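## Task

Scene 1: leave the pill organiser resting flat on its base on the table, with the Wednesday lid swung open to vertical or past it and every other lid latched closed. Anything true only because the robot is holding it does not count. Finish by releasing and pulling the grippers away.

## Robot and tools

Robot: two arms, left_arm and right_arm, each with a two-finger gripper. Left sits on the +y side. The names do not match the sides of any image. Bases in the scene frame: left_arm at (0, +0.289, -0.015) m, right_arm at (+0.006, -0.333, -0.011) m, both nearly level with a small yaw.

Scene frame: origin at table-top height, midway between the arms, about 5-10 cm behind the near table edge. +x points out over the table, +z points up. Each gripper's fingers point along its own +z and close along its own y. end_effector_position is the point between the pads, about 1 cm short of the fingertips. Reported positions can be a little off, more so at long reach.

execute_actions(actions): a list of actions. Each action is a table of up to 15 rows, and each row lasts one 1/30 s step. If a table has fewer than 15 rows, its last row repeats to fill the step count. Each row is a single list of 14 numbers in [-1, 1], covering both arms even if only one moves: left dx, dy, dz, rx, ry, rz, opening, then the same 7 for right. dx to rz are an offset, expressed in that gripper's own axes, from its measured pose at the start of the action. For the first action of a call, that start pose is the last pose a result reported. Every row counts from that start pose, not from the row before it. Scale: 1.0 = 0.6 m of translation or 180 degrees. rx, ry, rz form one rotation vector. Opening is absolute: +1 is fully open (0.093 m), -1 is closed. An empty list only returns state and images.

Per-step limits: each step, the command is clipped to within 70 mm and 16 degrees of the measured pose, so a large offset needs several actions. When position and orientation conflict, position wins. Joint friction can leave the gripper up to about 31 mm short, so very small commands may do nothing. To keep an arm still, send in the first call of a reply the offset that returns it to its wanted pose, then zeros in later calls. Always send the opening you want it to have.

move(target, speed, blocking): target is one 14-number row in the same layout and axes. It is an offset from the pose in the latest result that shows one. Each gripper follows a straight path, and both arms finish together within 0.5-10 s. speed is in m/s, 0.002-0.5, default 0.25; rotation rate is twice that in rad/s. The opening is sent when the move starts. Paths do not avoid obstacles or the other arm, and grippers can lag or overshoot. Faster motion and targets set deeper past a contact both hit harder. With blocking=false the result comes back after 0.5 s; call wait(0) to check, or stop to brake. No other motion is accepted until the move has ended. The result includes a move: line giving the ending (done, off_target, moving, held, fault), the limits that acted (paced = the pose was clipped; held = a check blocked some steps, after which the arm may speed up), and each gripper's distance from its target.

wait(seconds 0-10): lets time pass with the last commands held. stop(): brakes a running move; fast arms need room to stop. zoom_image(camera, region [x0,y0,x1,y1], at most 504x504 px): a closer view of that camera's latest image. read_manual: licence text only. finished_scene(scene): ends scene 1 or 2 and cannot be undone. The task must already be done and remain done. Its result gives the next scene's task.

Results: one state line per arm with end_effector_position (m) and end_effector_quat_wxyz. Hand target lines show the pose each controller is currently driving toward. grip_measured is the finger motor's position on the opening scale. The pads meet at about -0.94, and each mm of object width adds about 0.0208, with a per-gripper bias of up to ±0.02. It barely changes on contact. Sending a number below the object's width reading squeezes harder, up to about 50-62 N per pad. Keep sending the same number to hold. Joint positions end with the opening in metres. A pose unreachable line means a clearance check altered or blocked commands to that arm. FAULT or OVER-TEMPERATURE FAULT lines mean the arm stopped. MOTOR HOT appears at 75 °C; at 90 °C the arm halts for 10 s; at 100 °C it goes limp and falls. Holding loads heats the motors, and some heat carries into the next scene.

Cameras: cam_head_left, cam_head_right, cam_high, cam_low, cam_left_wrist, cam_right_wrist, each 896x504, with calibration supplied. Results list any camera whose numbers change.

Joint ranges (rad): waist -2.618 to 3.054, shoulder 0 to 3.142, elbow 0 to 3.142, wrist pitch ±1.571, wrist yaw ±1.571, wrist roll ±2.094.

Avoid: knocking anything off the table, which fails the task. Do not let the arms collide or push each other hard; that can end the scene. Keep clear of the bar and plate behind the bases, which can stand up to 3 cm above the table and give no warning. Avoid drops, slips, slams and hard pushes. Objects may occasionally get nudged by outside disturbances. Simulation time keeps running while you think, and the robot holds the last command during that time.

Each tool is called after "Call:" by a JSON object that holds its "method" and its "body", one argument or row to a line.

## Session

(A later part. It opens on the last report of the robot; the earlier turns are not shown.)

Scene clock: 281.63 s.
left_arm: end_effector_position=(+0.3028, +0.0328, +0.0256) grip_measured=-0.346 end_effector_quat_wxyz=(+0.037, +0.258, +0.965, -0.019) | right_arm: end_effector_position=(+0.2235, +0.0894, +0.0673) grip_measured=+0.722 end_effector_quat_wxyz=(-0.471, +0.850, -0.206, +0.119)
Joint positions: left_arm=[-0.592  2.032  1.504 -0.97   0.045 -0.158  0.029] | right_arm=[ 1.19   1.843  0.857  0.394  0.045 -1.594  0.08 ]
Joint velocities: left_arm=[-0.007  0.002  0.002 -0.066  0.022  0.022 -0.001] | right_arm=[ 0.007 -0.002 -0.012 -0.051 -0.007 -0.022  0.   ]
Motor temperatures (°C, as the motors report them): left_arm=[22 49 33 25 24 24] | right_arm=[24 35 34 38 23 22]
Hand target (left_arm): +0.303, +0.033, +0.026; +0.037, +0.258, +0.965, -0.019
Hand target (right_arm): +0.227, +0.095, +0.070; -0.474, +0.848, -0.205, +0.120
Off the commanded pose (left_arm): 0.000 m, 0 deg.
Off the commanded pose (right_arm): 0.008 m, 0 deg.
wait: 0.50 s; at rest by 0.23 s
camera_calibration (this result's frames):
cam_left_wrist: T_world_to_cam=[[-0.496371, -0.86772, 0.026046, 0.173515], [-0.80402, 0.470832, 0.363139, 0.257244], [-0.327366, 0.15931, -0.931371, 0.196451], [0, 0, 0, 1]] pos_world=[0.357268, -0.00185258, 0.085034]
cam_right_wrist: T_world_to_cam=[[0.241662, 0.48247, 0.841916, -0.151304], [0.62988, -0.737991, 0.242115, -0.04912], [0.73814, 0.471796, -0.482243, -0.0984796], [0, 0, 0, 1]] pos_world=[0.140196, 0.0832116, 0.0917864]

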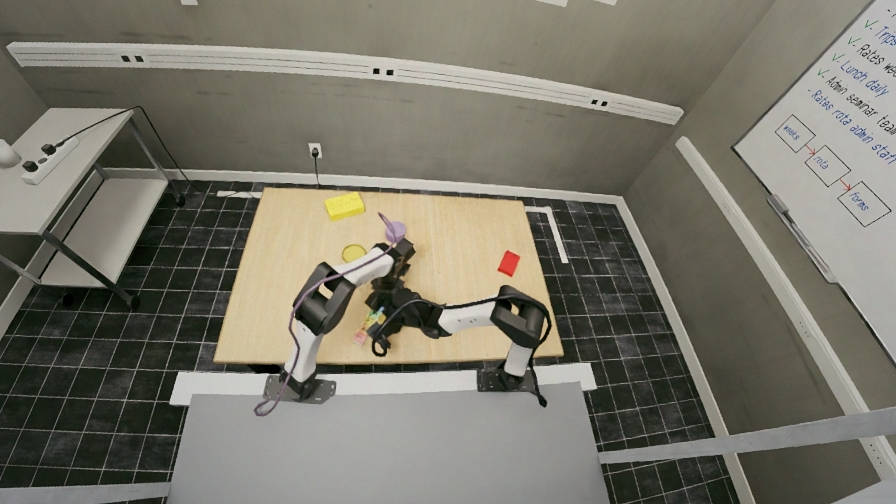

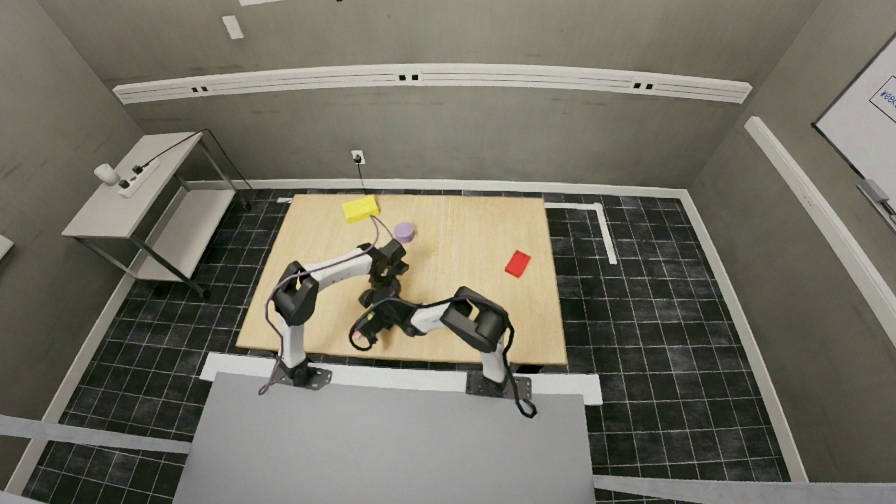

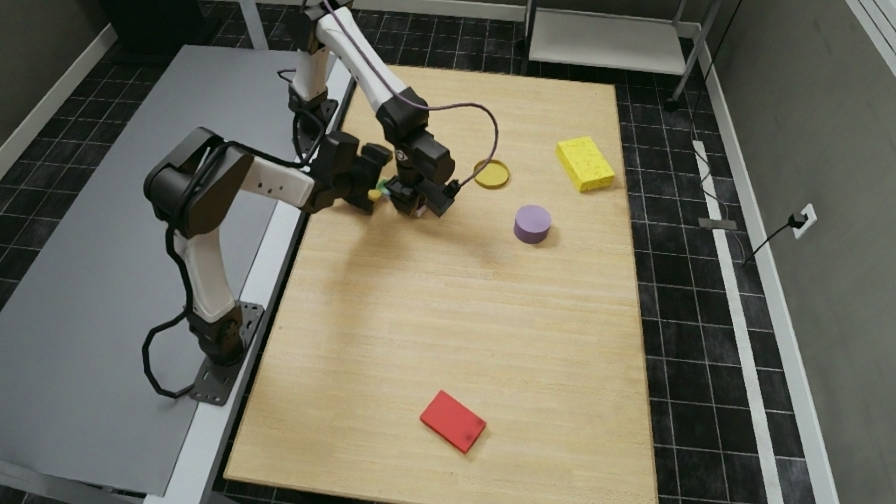

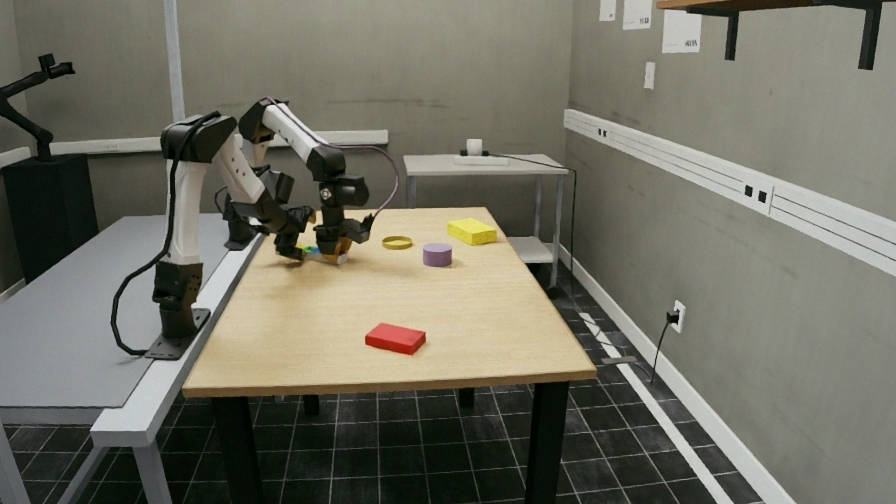

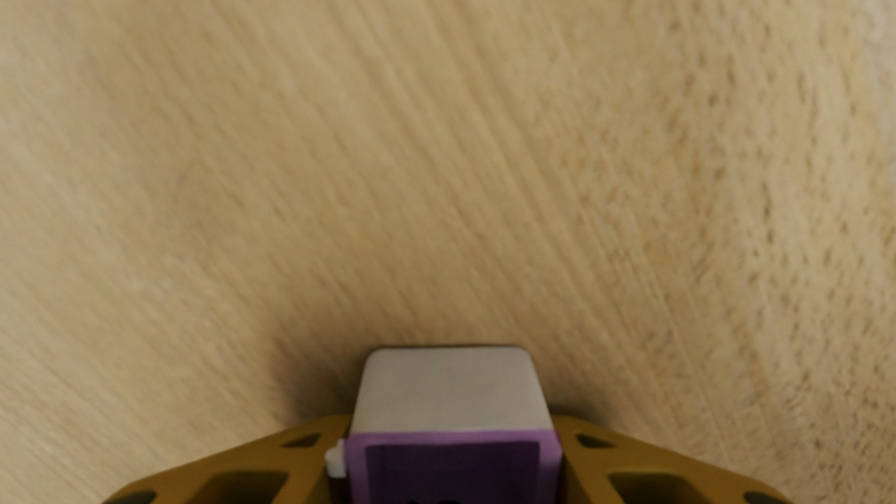

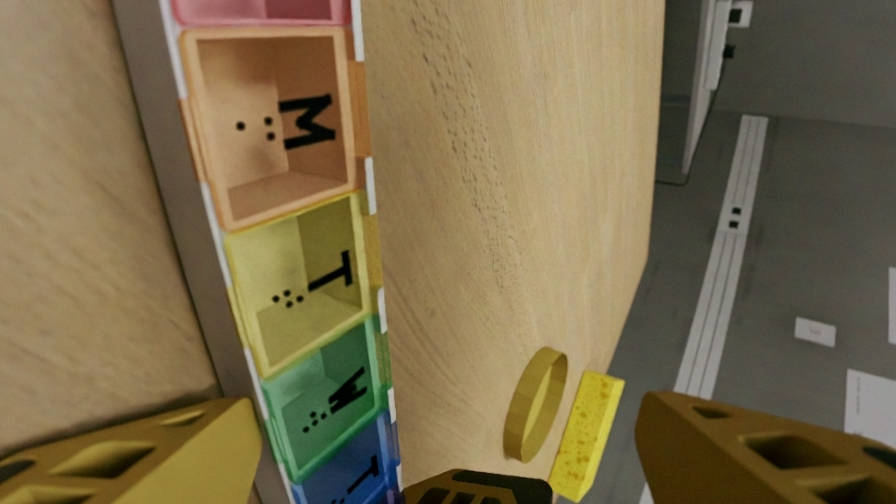

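Call:
{"method": "execute_actions", "body": {
  "actions": [
    [[0,0,0,0,0,0,-0.36, 0.008,-0.004,0.003,0,0.0028,0.0017,0.72],[0,0,0,0,0,0,-0.36, 0.010,-0.004,0.003,0,0.0035,0.0022,0.72],[0,0,0,0,0,0,-0.36, 0.012,-0.004,0.003,0,0.0042,0.0026,0.72],[0,0,0,0,0,0,-0.36, 0.014,-0.004,0.003,0,0.0049,0.003,0.72],[0,0,0,0,0,0,-0.36, 0.016,-0.004,0.003,0,0.0056,0.0035,0.72],[0,0,0,0,0,0,-0.36, 0.018,-0.004,0.003,0,0.0063,0.0039,0.72],[0,0,0,0,0,0,-0.36, 0.020,-0.004,0.003,0,0.007,0.0043,0.72],[0,0,0,0,0,0,-0.36, 0.0217,-0.004,0.003,0,0.0076,0.0047,0.72]]
  ]
}}

Call:
{"method": "zoom_image", "body": {
  "camera": "cam_right_wrist",
  "region": [190, 350, 360, 504]
}}

Scene clock: 294.27 s.
left_arm: end_effector_position=(+0.3028, +0.0328, +0.0256) grip_measured=-0.346 end_effector_quat_wxyz=(+0.037, +0.258, +0.965, -0.019) | right_arm: end_effector_position=(+0.2333, +0.0843, +0.0669) grip_measured=+0.722 end_effector_quat_wxyz=(-0.469, +0.847, -0.216, +0.124)
Joint positions: left_arm=[-0.592  2.032  1.504 -0.97   0.045 -0.158  0.029] | right_arm=[ 1.167  1.843  0.857  0.394  0.045 -1.594  0.08 ]
Joint velocities: left_arm=[-0.007 -0.012 -0.012 -0.007 -0.051  0.007  0.   ] | right_arm=[ 0.012  0.002 -0.027  0.022  0.037 -0.022  0.001]
Motor temperatures (°C, as the motors report them): left_arm=[22 50 33 25 24 24] | right_arm=[24 35 35 38 23 22]
Hand target (left_arm): +0.303, +0.033, +0.026; +0.037, +0.258, +0.965, -0.019
Hand target (right_arm): +0.236, +0.086, +0.068; -0.469, +0.847, -0.217, +0.126
Off the commanded pose (left_arm): 0.000 m, 0 deg.
Off the commanded pose (right_arm): 0.004 m, 0 deg.
camera_calibration (this result's frames):
cam_left_wrist: T_world_to_cam=[[-0.496371, -0.86772, 0.026046, 0.173515], [-0.80402, 0.470832, 0.363139, 0.257244], [-0.327366, 0.15931, -0.931371, 0.196451], [0, 0, 0, 1]] pos_world=[0.357268, -0.00185258, 0.085034]
cam_right_wrist: T_world_to_cam=[[0.253742, 0.477024, 0.841465, -0.153198], [0.612828, -0.752343, 0.241704, -0.0537927], [0.748369, 0.454343, -0.483235, -0.104364], [0, 0, 0, 1]] pos_world=[0.149941, 0.0800255, 0.0914802]

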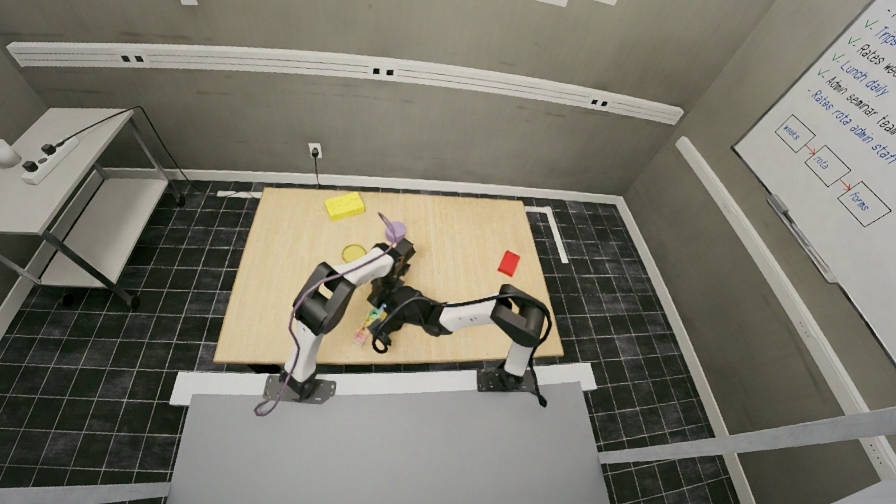

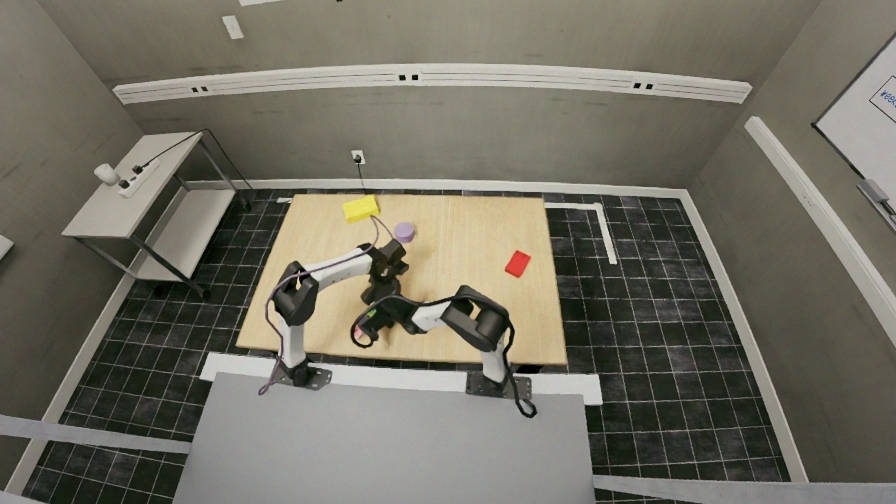

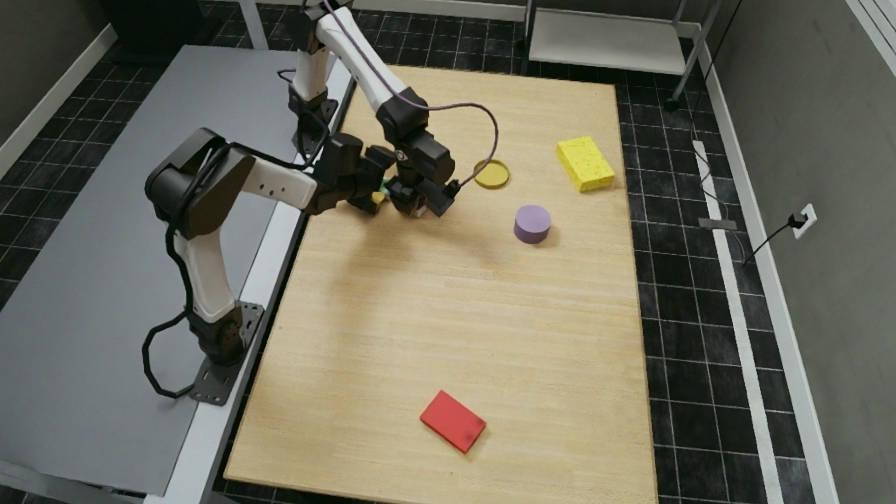

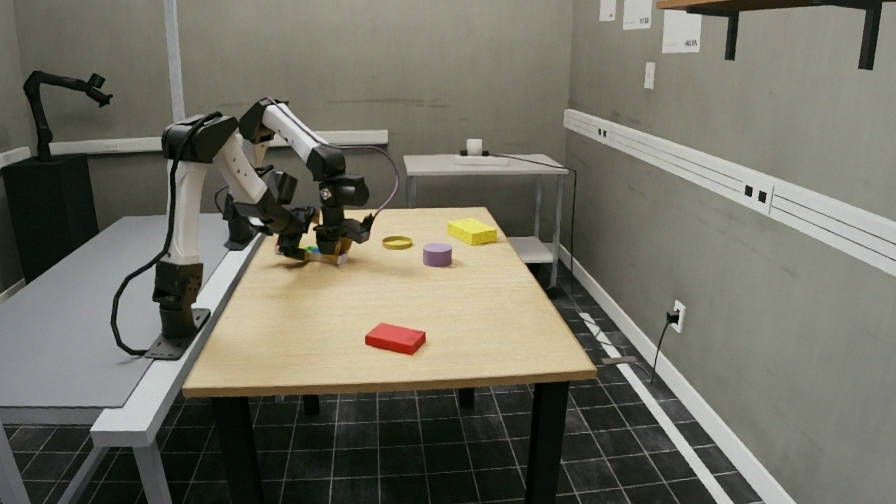

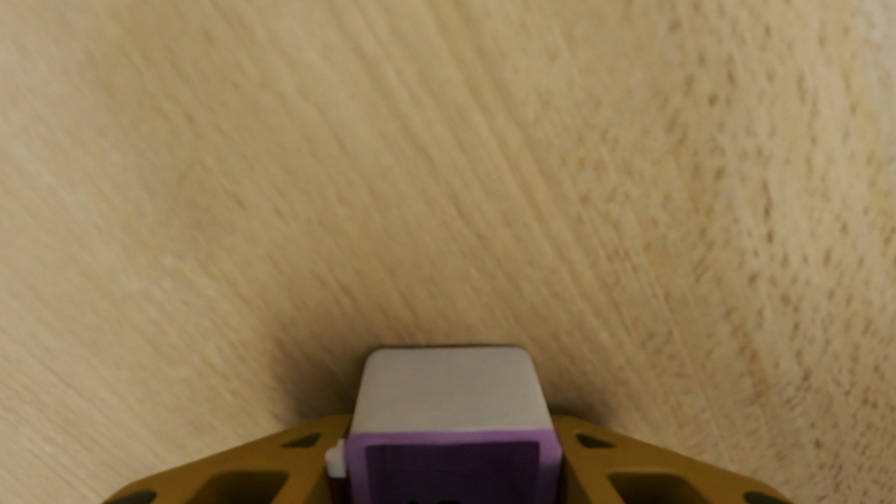

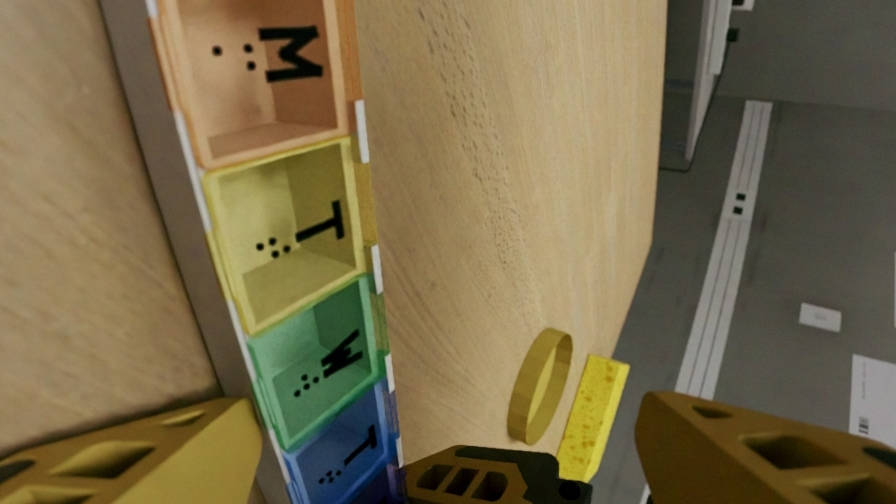

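Region (190, 350, 360, 504) of cam_right_wrist's 896x504 image, scaled by 2.965, with more detail than that image has; it fills the top 457 rows of this view, and the rest is white.

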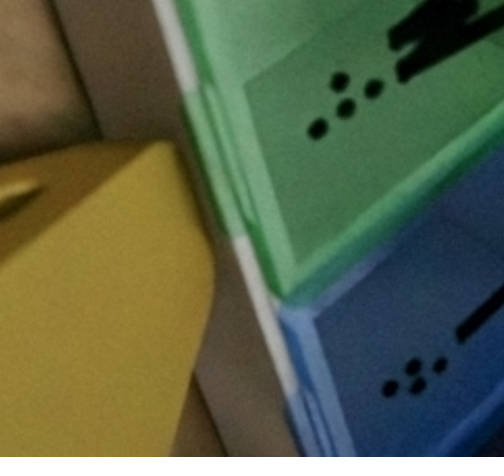

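Call:
{"method": "execute_actions", "body": {
  "actions": [
    [[0,0,0,0,0,0,-0.36, -0.004,-0.004,0.005,0,-0.0014,-0.0009,0.72],[0,0,0,0,0,0,-0.36, -0.006,-0.004,0.005,0,-0.0021,-0.0013,0.72],[0,0,0,0,0,0,-0.36, -0.008,-0.004,0.005,0,-0.0028,-0.0017,0.72],[0,0,0,0,0,0,-0.36, -0.010,-0.004,0.005,0,-0.0035,-0.0022,0.72],[0,0,0,0,0,0,-0.36, -0.010,-0.004,0.005,0,-0.0035,-0.0022,0.72],[0,0,0,0,0,0,-0.36, -0.010,-0.004,0.005,0,-0.0035,-0.0022,0.72],[0,0,0,0,0,0,-0.36, -0.010,-0.004,0.005,0,-0.0035,-0.0022,0.70],[0,0,0,0,0,0,-0.36, -0.010,-0.004,0.005,0,-0.0035,-0.0022,0.68],[0,0,0,0,0,0,-0.36, -0.010,-0.004,0.005,0,-0.0035,-0.0022,0.66],[0,0,0,0,0,0,-0.36, -0.010,-0.004,0.005,0,-0.0035,-0.0022,0.64],[0,0,0,0,0,0,-0.36, -0.010,-0.004,0.005,0,-0.0035,-0.0022,0.62],[0,0,0,0,0,0,-0.36, -0.010,-0.004,0.005,0,-0.0035,-0.0022,0.60],[0,0,0,0,0,0,-0.36, -0.010,-0.004,0.005,0,-0.0035,-0.0022,0.58],[0,0,0,0,0,0,-0.36, -0.010,-0.004,0.005,0,-0.0035,-0.0022,0.56],[0,0,0,0,0,0,-0.36, -0.010,-0.004,0.005,0,-0.0035,-0.0022,0.55]]
  ]
}}

Call:
{"method": "zoom_image", "body": {
  "camera": "cam_right_wrist",
  "region": [190, 320, 390, 504]
}}

Scene clock: 303.07 s.
left_arm: end_effector_position=(+0.3028, +0.0328, +0.0256) grip_measured=-0.346 end_effector_quat_wxyz=(+0.037, +0.258, +0.965, -0.019) | right_arm: end_effector_position=(+0.2327, +0.0833, +0.0651) grip_measured=+0.558 end_effector_quat_wxyz=(-0.465, +0.850, -0.216, +0.123)
Joint positions: left_arm=[-0.592  2.032  1.504 -0.97   0.045 -0.158  0.029] | right_arm=[ 1.167  1.843  0.857  0.385  0.045 -1.594  0.072]
Joint velocities: left_arm=[-0.012 -0.022  0.002 -0.037  0.007  0.007  0.   ] | right_arm=[ 0.002  0.002 -0.022 -0.037 -0.022  0.022 -0.013]
Motor temperatures (°C, as the motors report them): left_arm=[22 50 33 25 24 24] | right_arm=[24 35 35 38 23 22]
Hand target (left_arm): +0.303, +0.033, +0.026; +0.037, +0.258, +0.965, -0.019
Hand target (right_arm): +0.230, +0.090, +0.067; -0.470, +0.849, -0.210, +0.121
Off the commanded pose (left_arm): 0.000 m, 0 deg.
Off the commanded pose (right_arm): 0.008 m, 1 deg.
camera_calibration (this result's frames):
cam_left_wrist: T_world_to_cam=[[-0.496371, -0.86772, 0.026046, 0.173515], [-0.80402, 0.470832, 0.363139, 0.257244], [-0.327366, 0.15931, -0.931371, 0.196451], [0, 0, 0, 1]] pos_world=[0.357268, -0.00185258, 0.085034]
cam_right_wrist: T_world_to_cam=[[0.256964, 0.483642, 0.836696, -0.152064], [0.614044, -0.750254, 0.245092, -0.054417], [0.74627, 0.450788, -0.489766, -0.103148], [0, 0, 0, 1]] pos_world=[0.149466, 0.0792158, 0.0900501]

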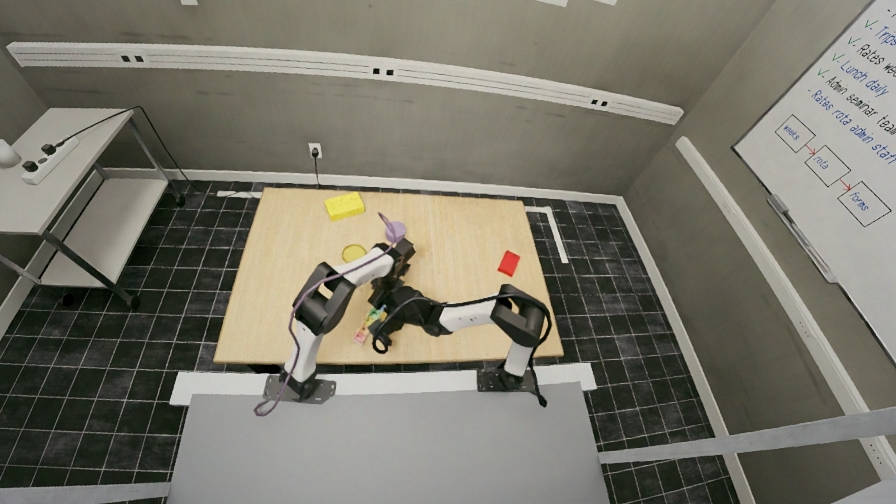

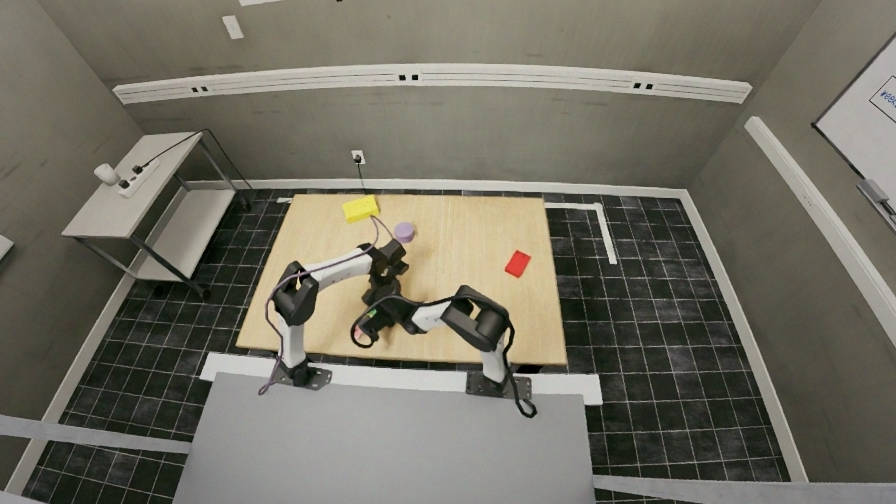

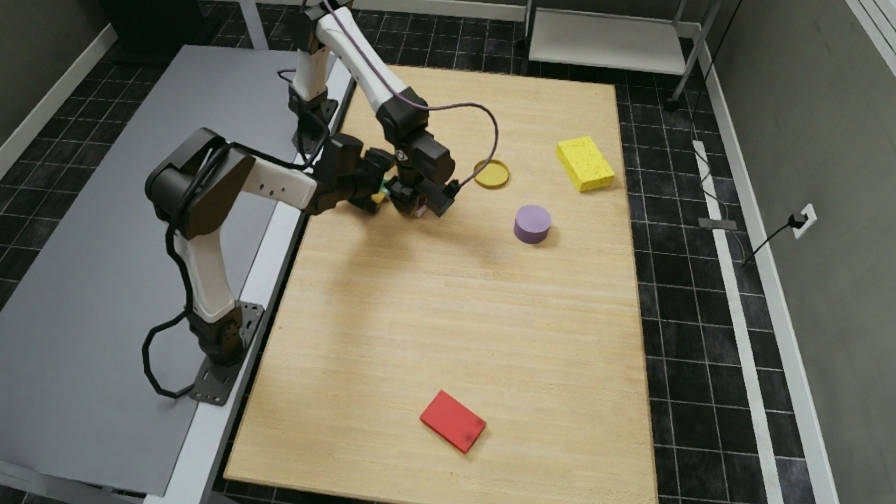

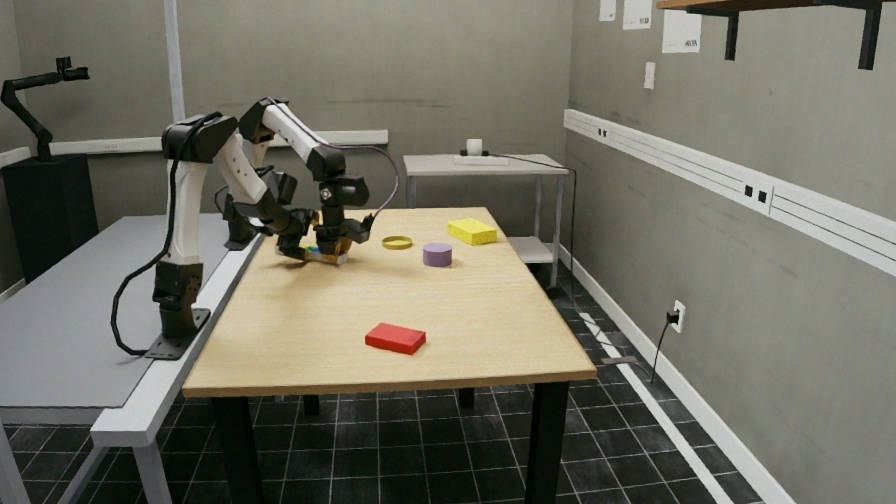

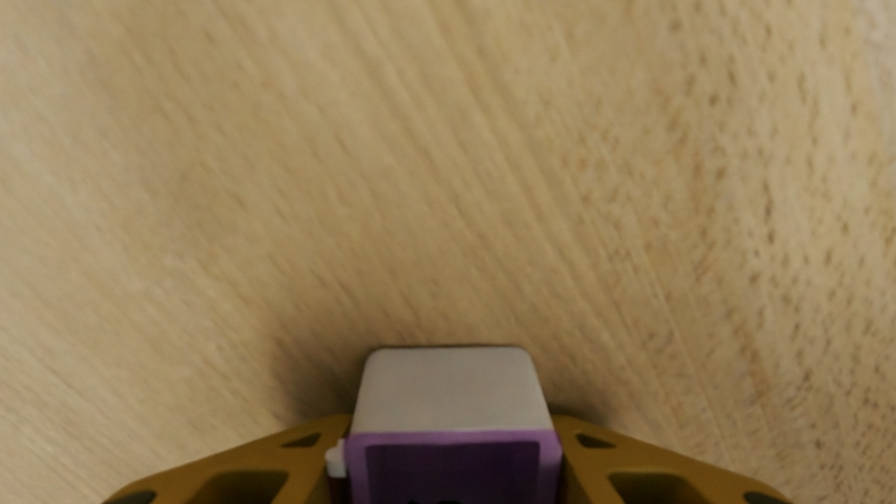

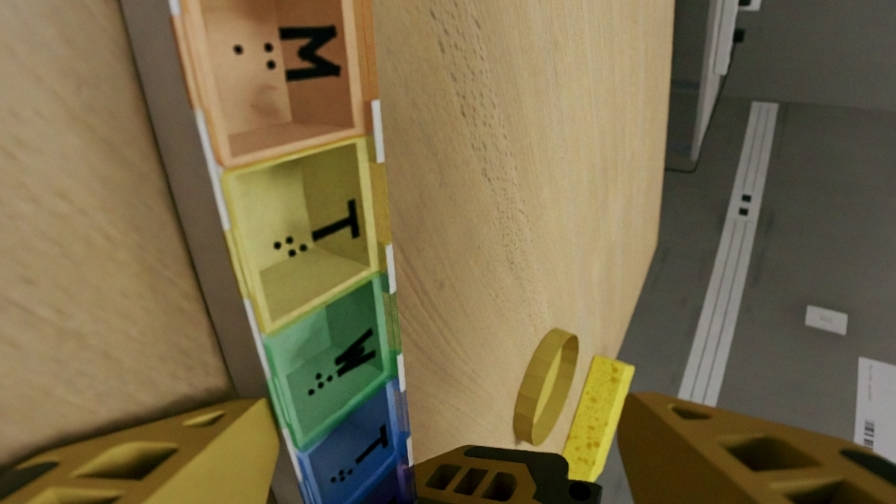

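Region (190, 320, 390, 504) of cam_right_wrist's 896x504 image, scaled by 2.520, with more detail than that image has; it fills the top 464 rows of this view, and the rest is white.

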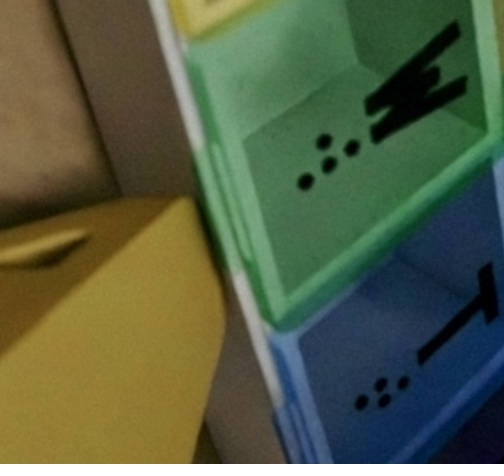

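Call:
{"method": "move", "body": {
  "target": [0, 0, 0.012, 0, 0, 0, -0.36, 0, -0.0608, -0.0118, 0.035, 0, 0, 0.55],
  "speed": 0.05
}}

Call:
{"method": "zoom_image", "body": {
  "camera": "cam_right_wrist",
  "region": [190, 320, 390, 504]
}}

Scene clock: 312.17 s.
left_arm: end_effector_position=(+0.3032, +0.0330, +0.0257) grip_measured=-0.346 end_effector_quat_wxyz=(+0.038, +0.259, +0.965, -0.018) | right_arm: end_effector_position=(+0.2330, +0.0835, +0.0693) grip_measured=+0.552 end_effector_quat_wxyz=(-0.469, +0.847, -0.216, +0.124)
Joint positions: left_arm=[-0.592  2.032  1.504 -0.97   0.043 -0.157  0.029] | right_arm=[ 1.167  1.833  0.857  0.385  0.045 -1.594  0.072]
Joint velocities: left_arm=[ 0.002 -0.002 -0.007 -0.066 -0.007  0.022 -0.   ] | right_arm=[ 0.002 -0.017  0.022 -0.081 -0.066  0.066 -0.   ]
Motor temperatures (°C, as the motors report them): left_arm=[22 51 33 25 24 24] | right_arm=[24 36 36 39 23 22]
Hand target (left_arm): +0.303, +0.032, +0.019; +0.037, +0.258, +0.965, -0.019
Hand target (right_arm): +0.239, +0.094, +0.100; -0.511, +0.823, -0.210, +0.135
Off the commanded pose (left_arm): 0.007 m, 0 deg.
Off the commanded pose (right_arm): 0.033 m, 6 deg.
move: off_target (right_arm)
camera_calibration (this result's frames):
cam_left_wrist: T_world_to_cam=[[-0.496943, -0.867455, 0.0238526, 0.174087], [-0.804488, 0.470828, 0.362104, 0.257631], [-0.32534, 0.160756, -0.931832, 0.195911], [0, 0, 0, 1]] pos_world=[0.35751, -0.00178146, 0.0851141]
cam_right_wrist: T_world_to_cam=[[0.253742, 0.477024, 0.841465, -0.154683], [0.612828, -0.752343, 0.241704, -0.0547562], [0.748369, 0.454343, -0.483235, -0.102647], [0, 0, 0, 1]] pos_world=[0.149624, 0.0792289, 0.0937923]

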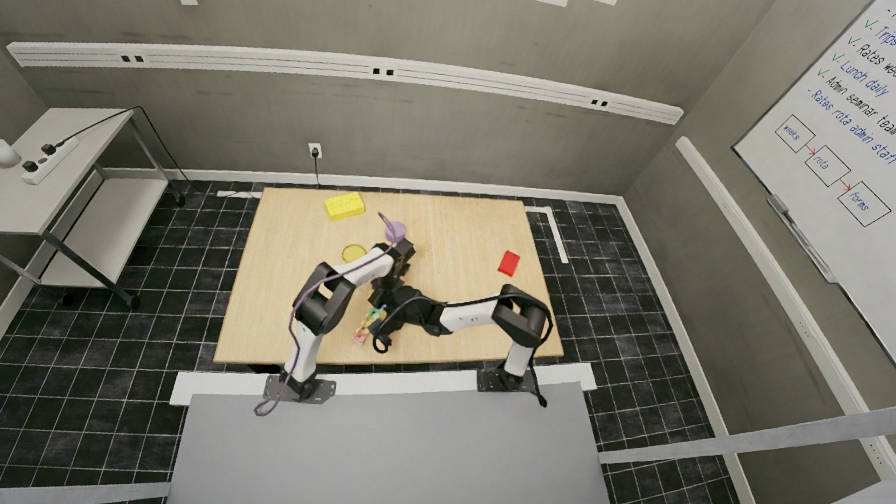

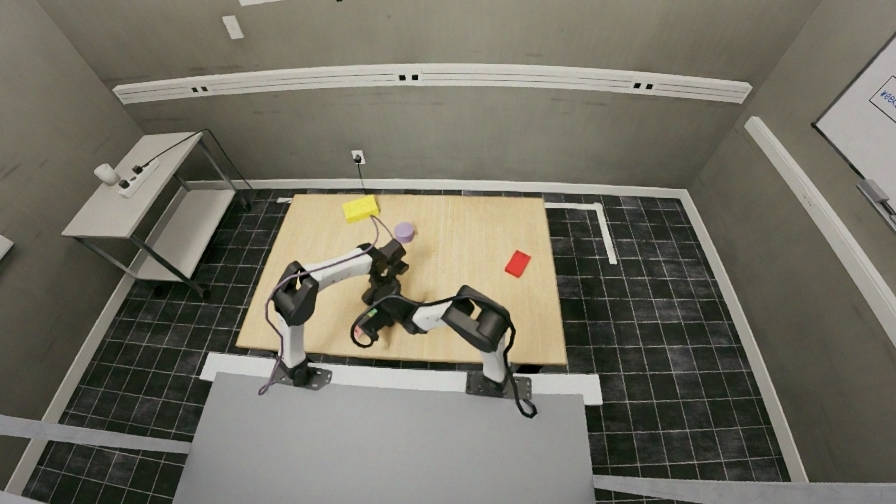

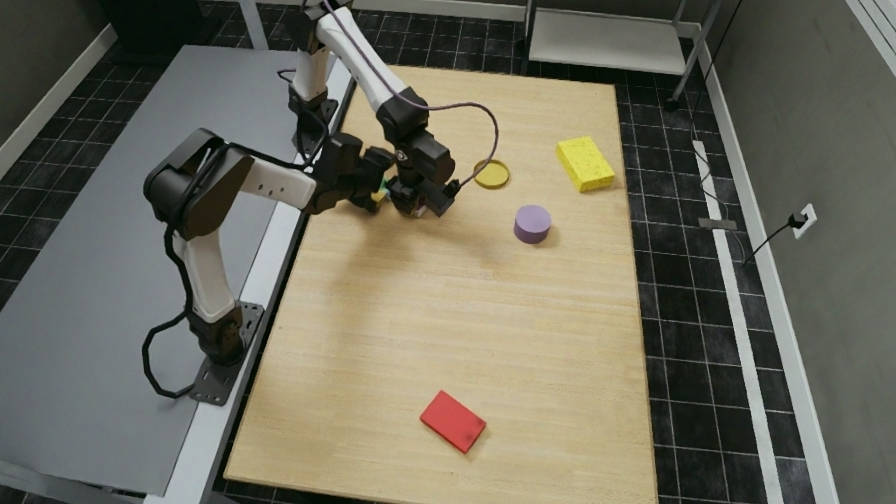

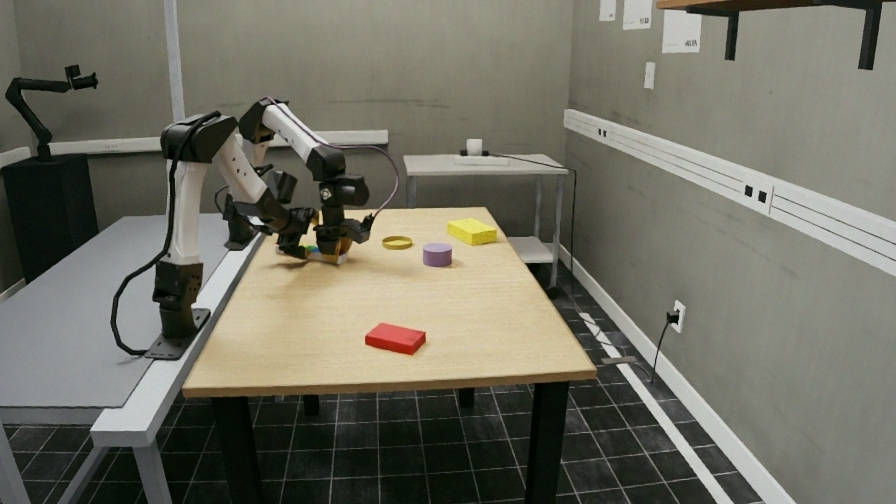

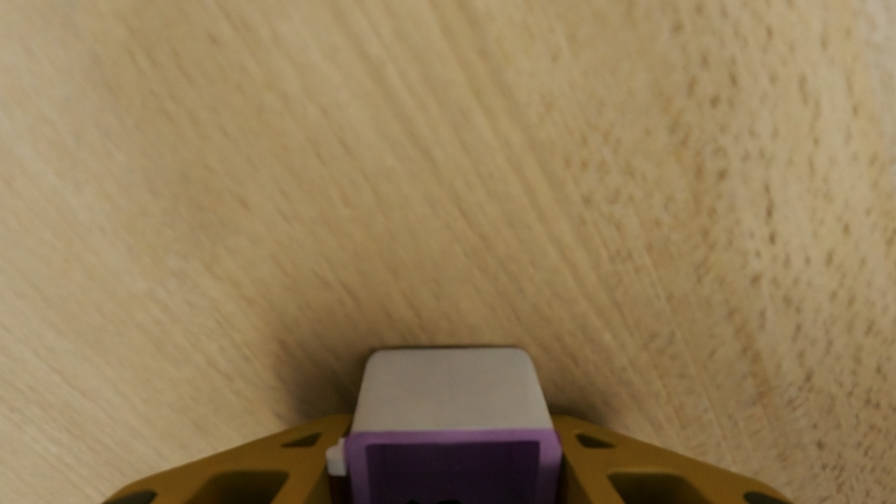

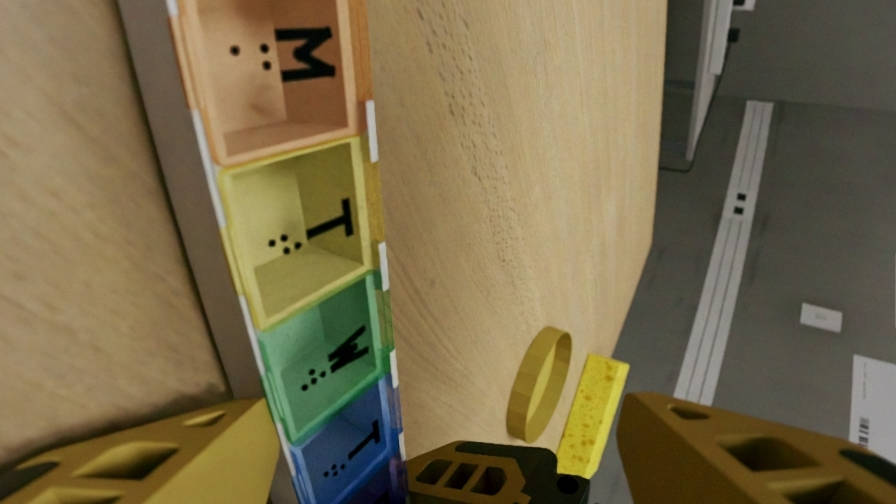

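Region (190, 320, 390, 504) of cam_right_wrist's 896x504 image, scaled by 2.520, with more detail than that image has; it fills the top 464 rows of this view, and the rest is white.

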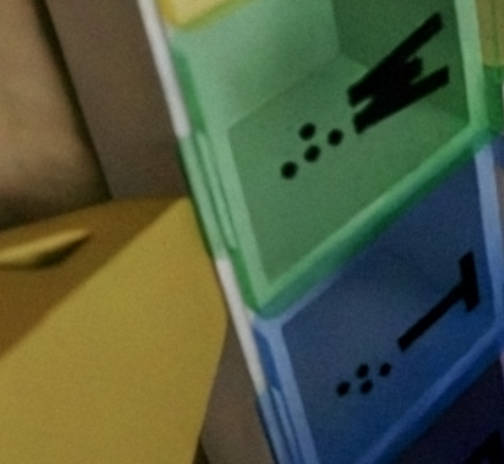

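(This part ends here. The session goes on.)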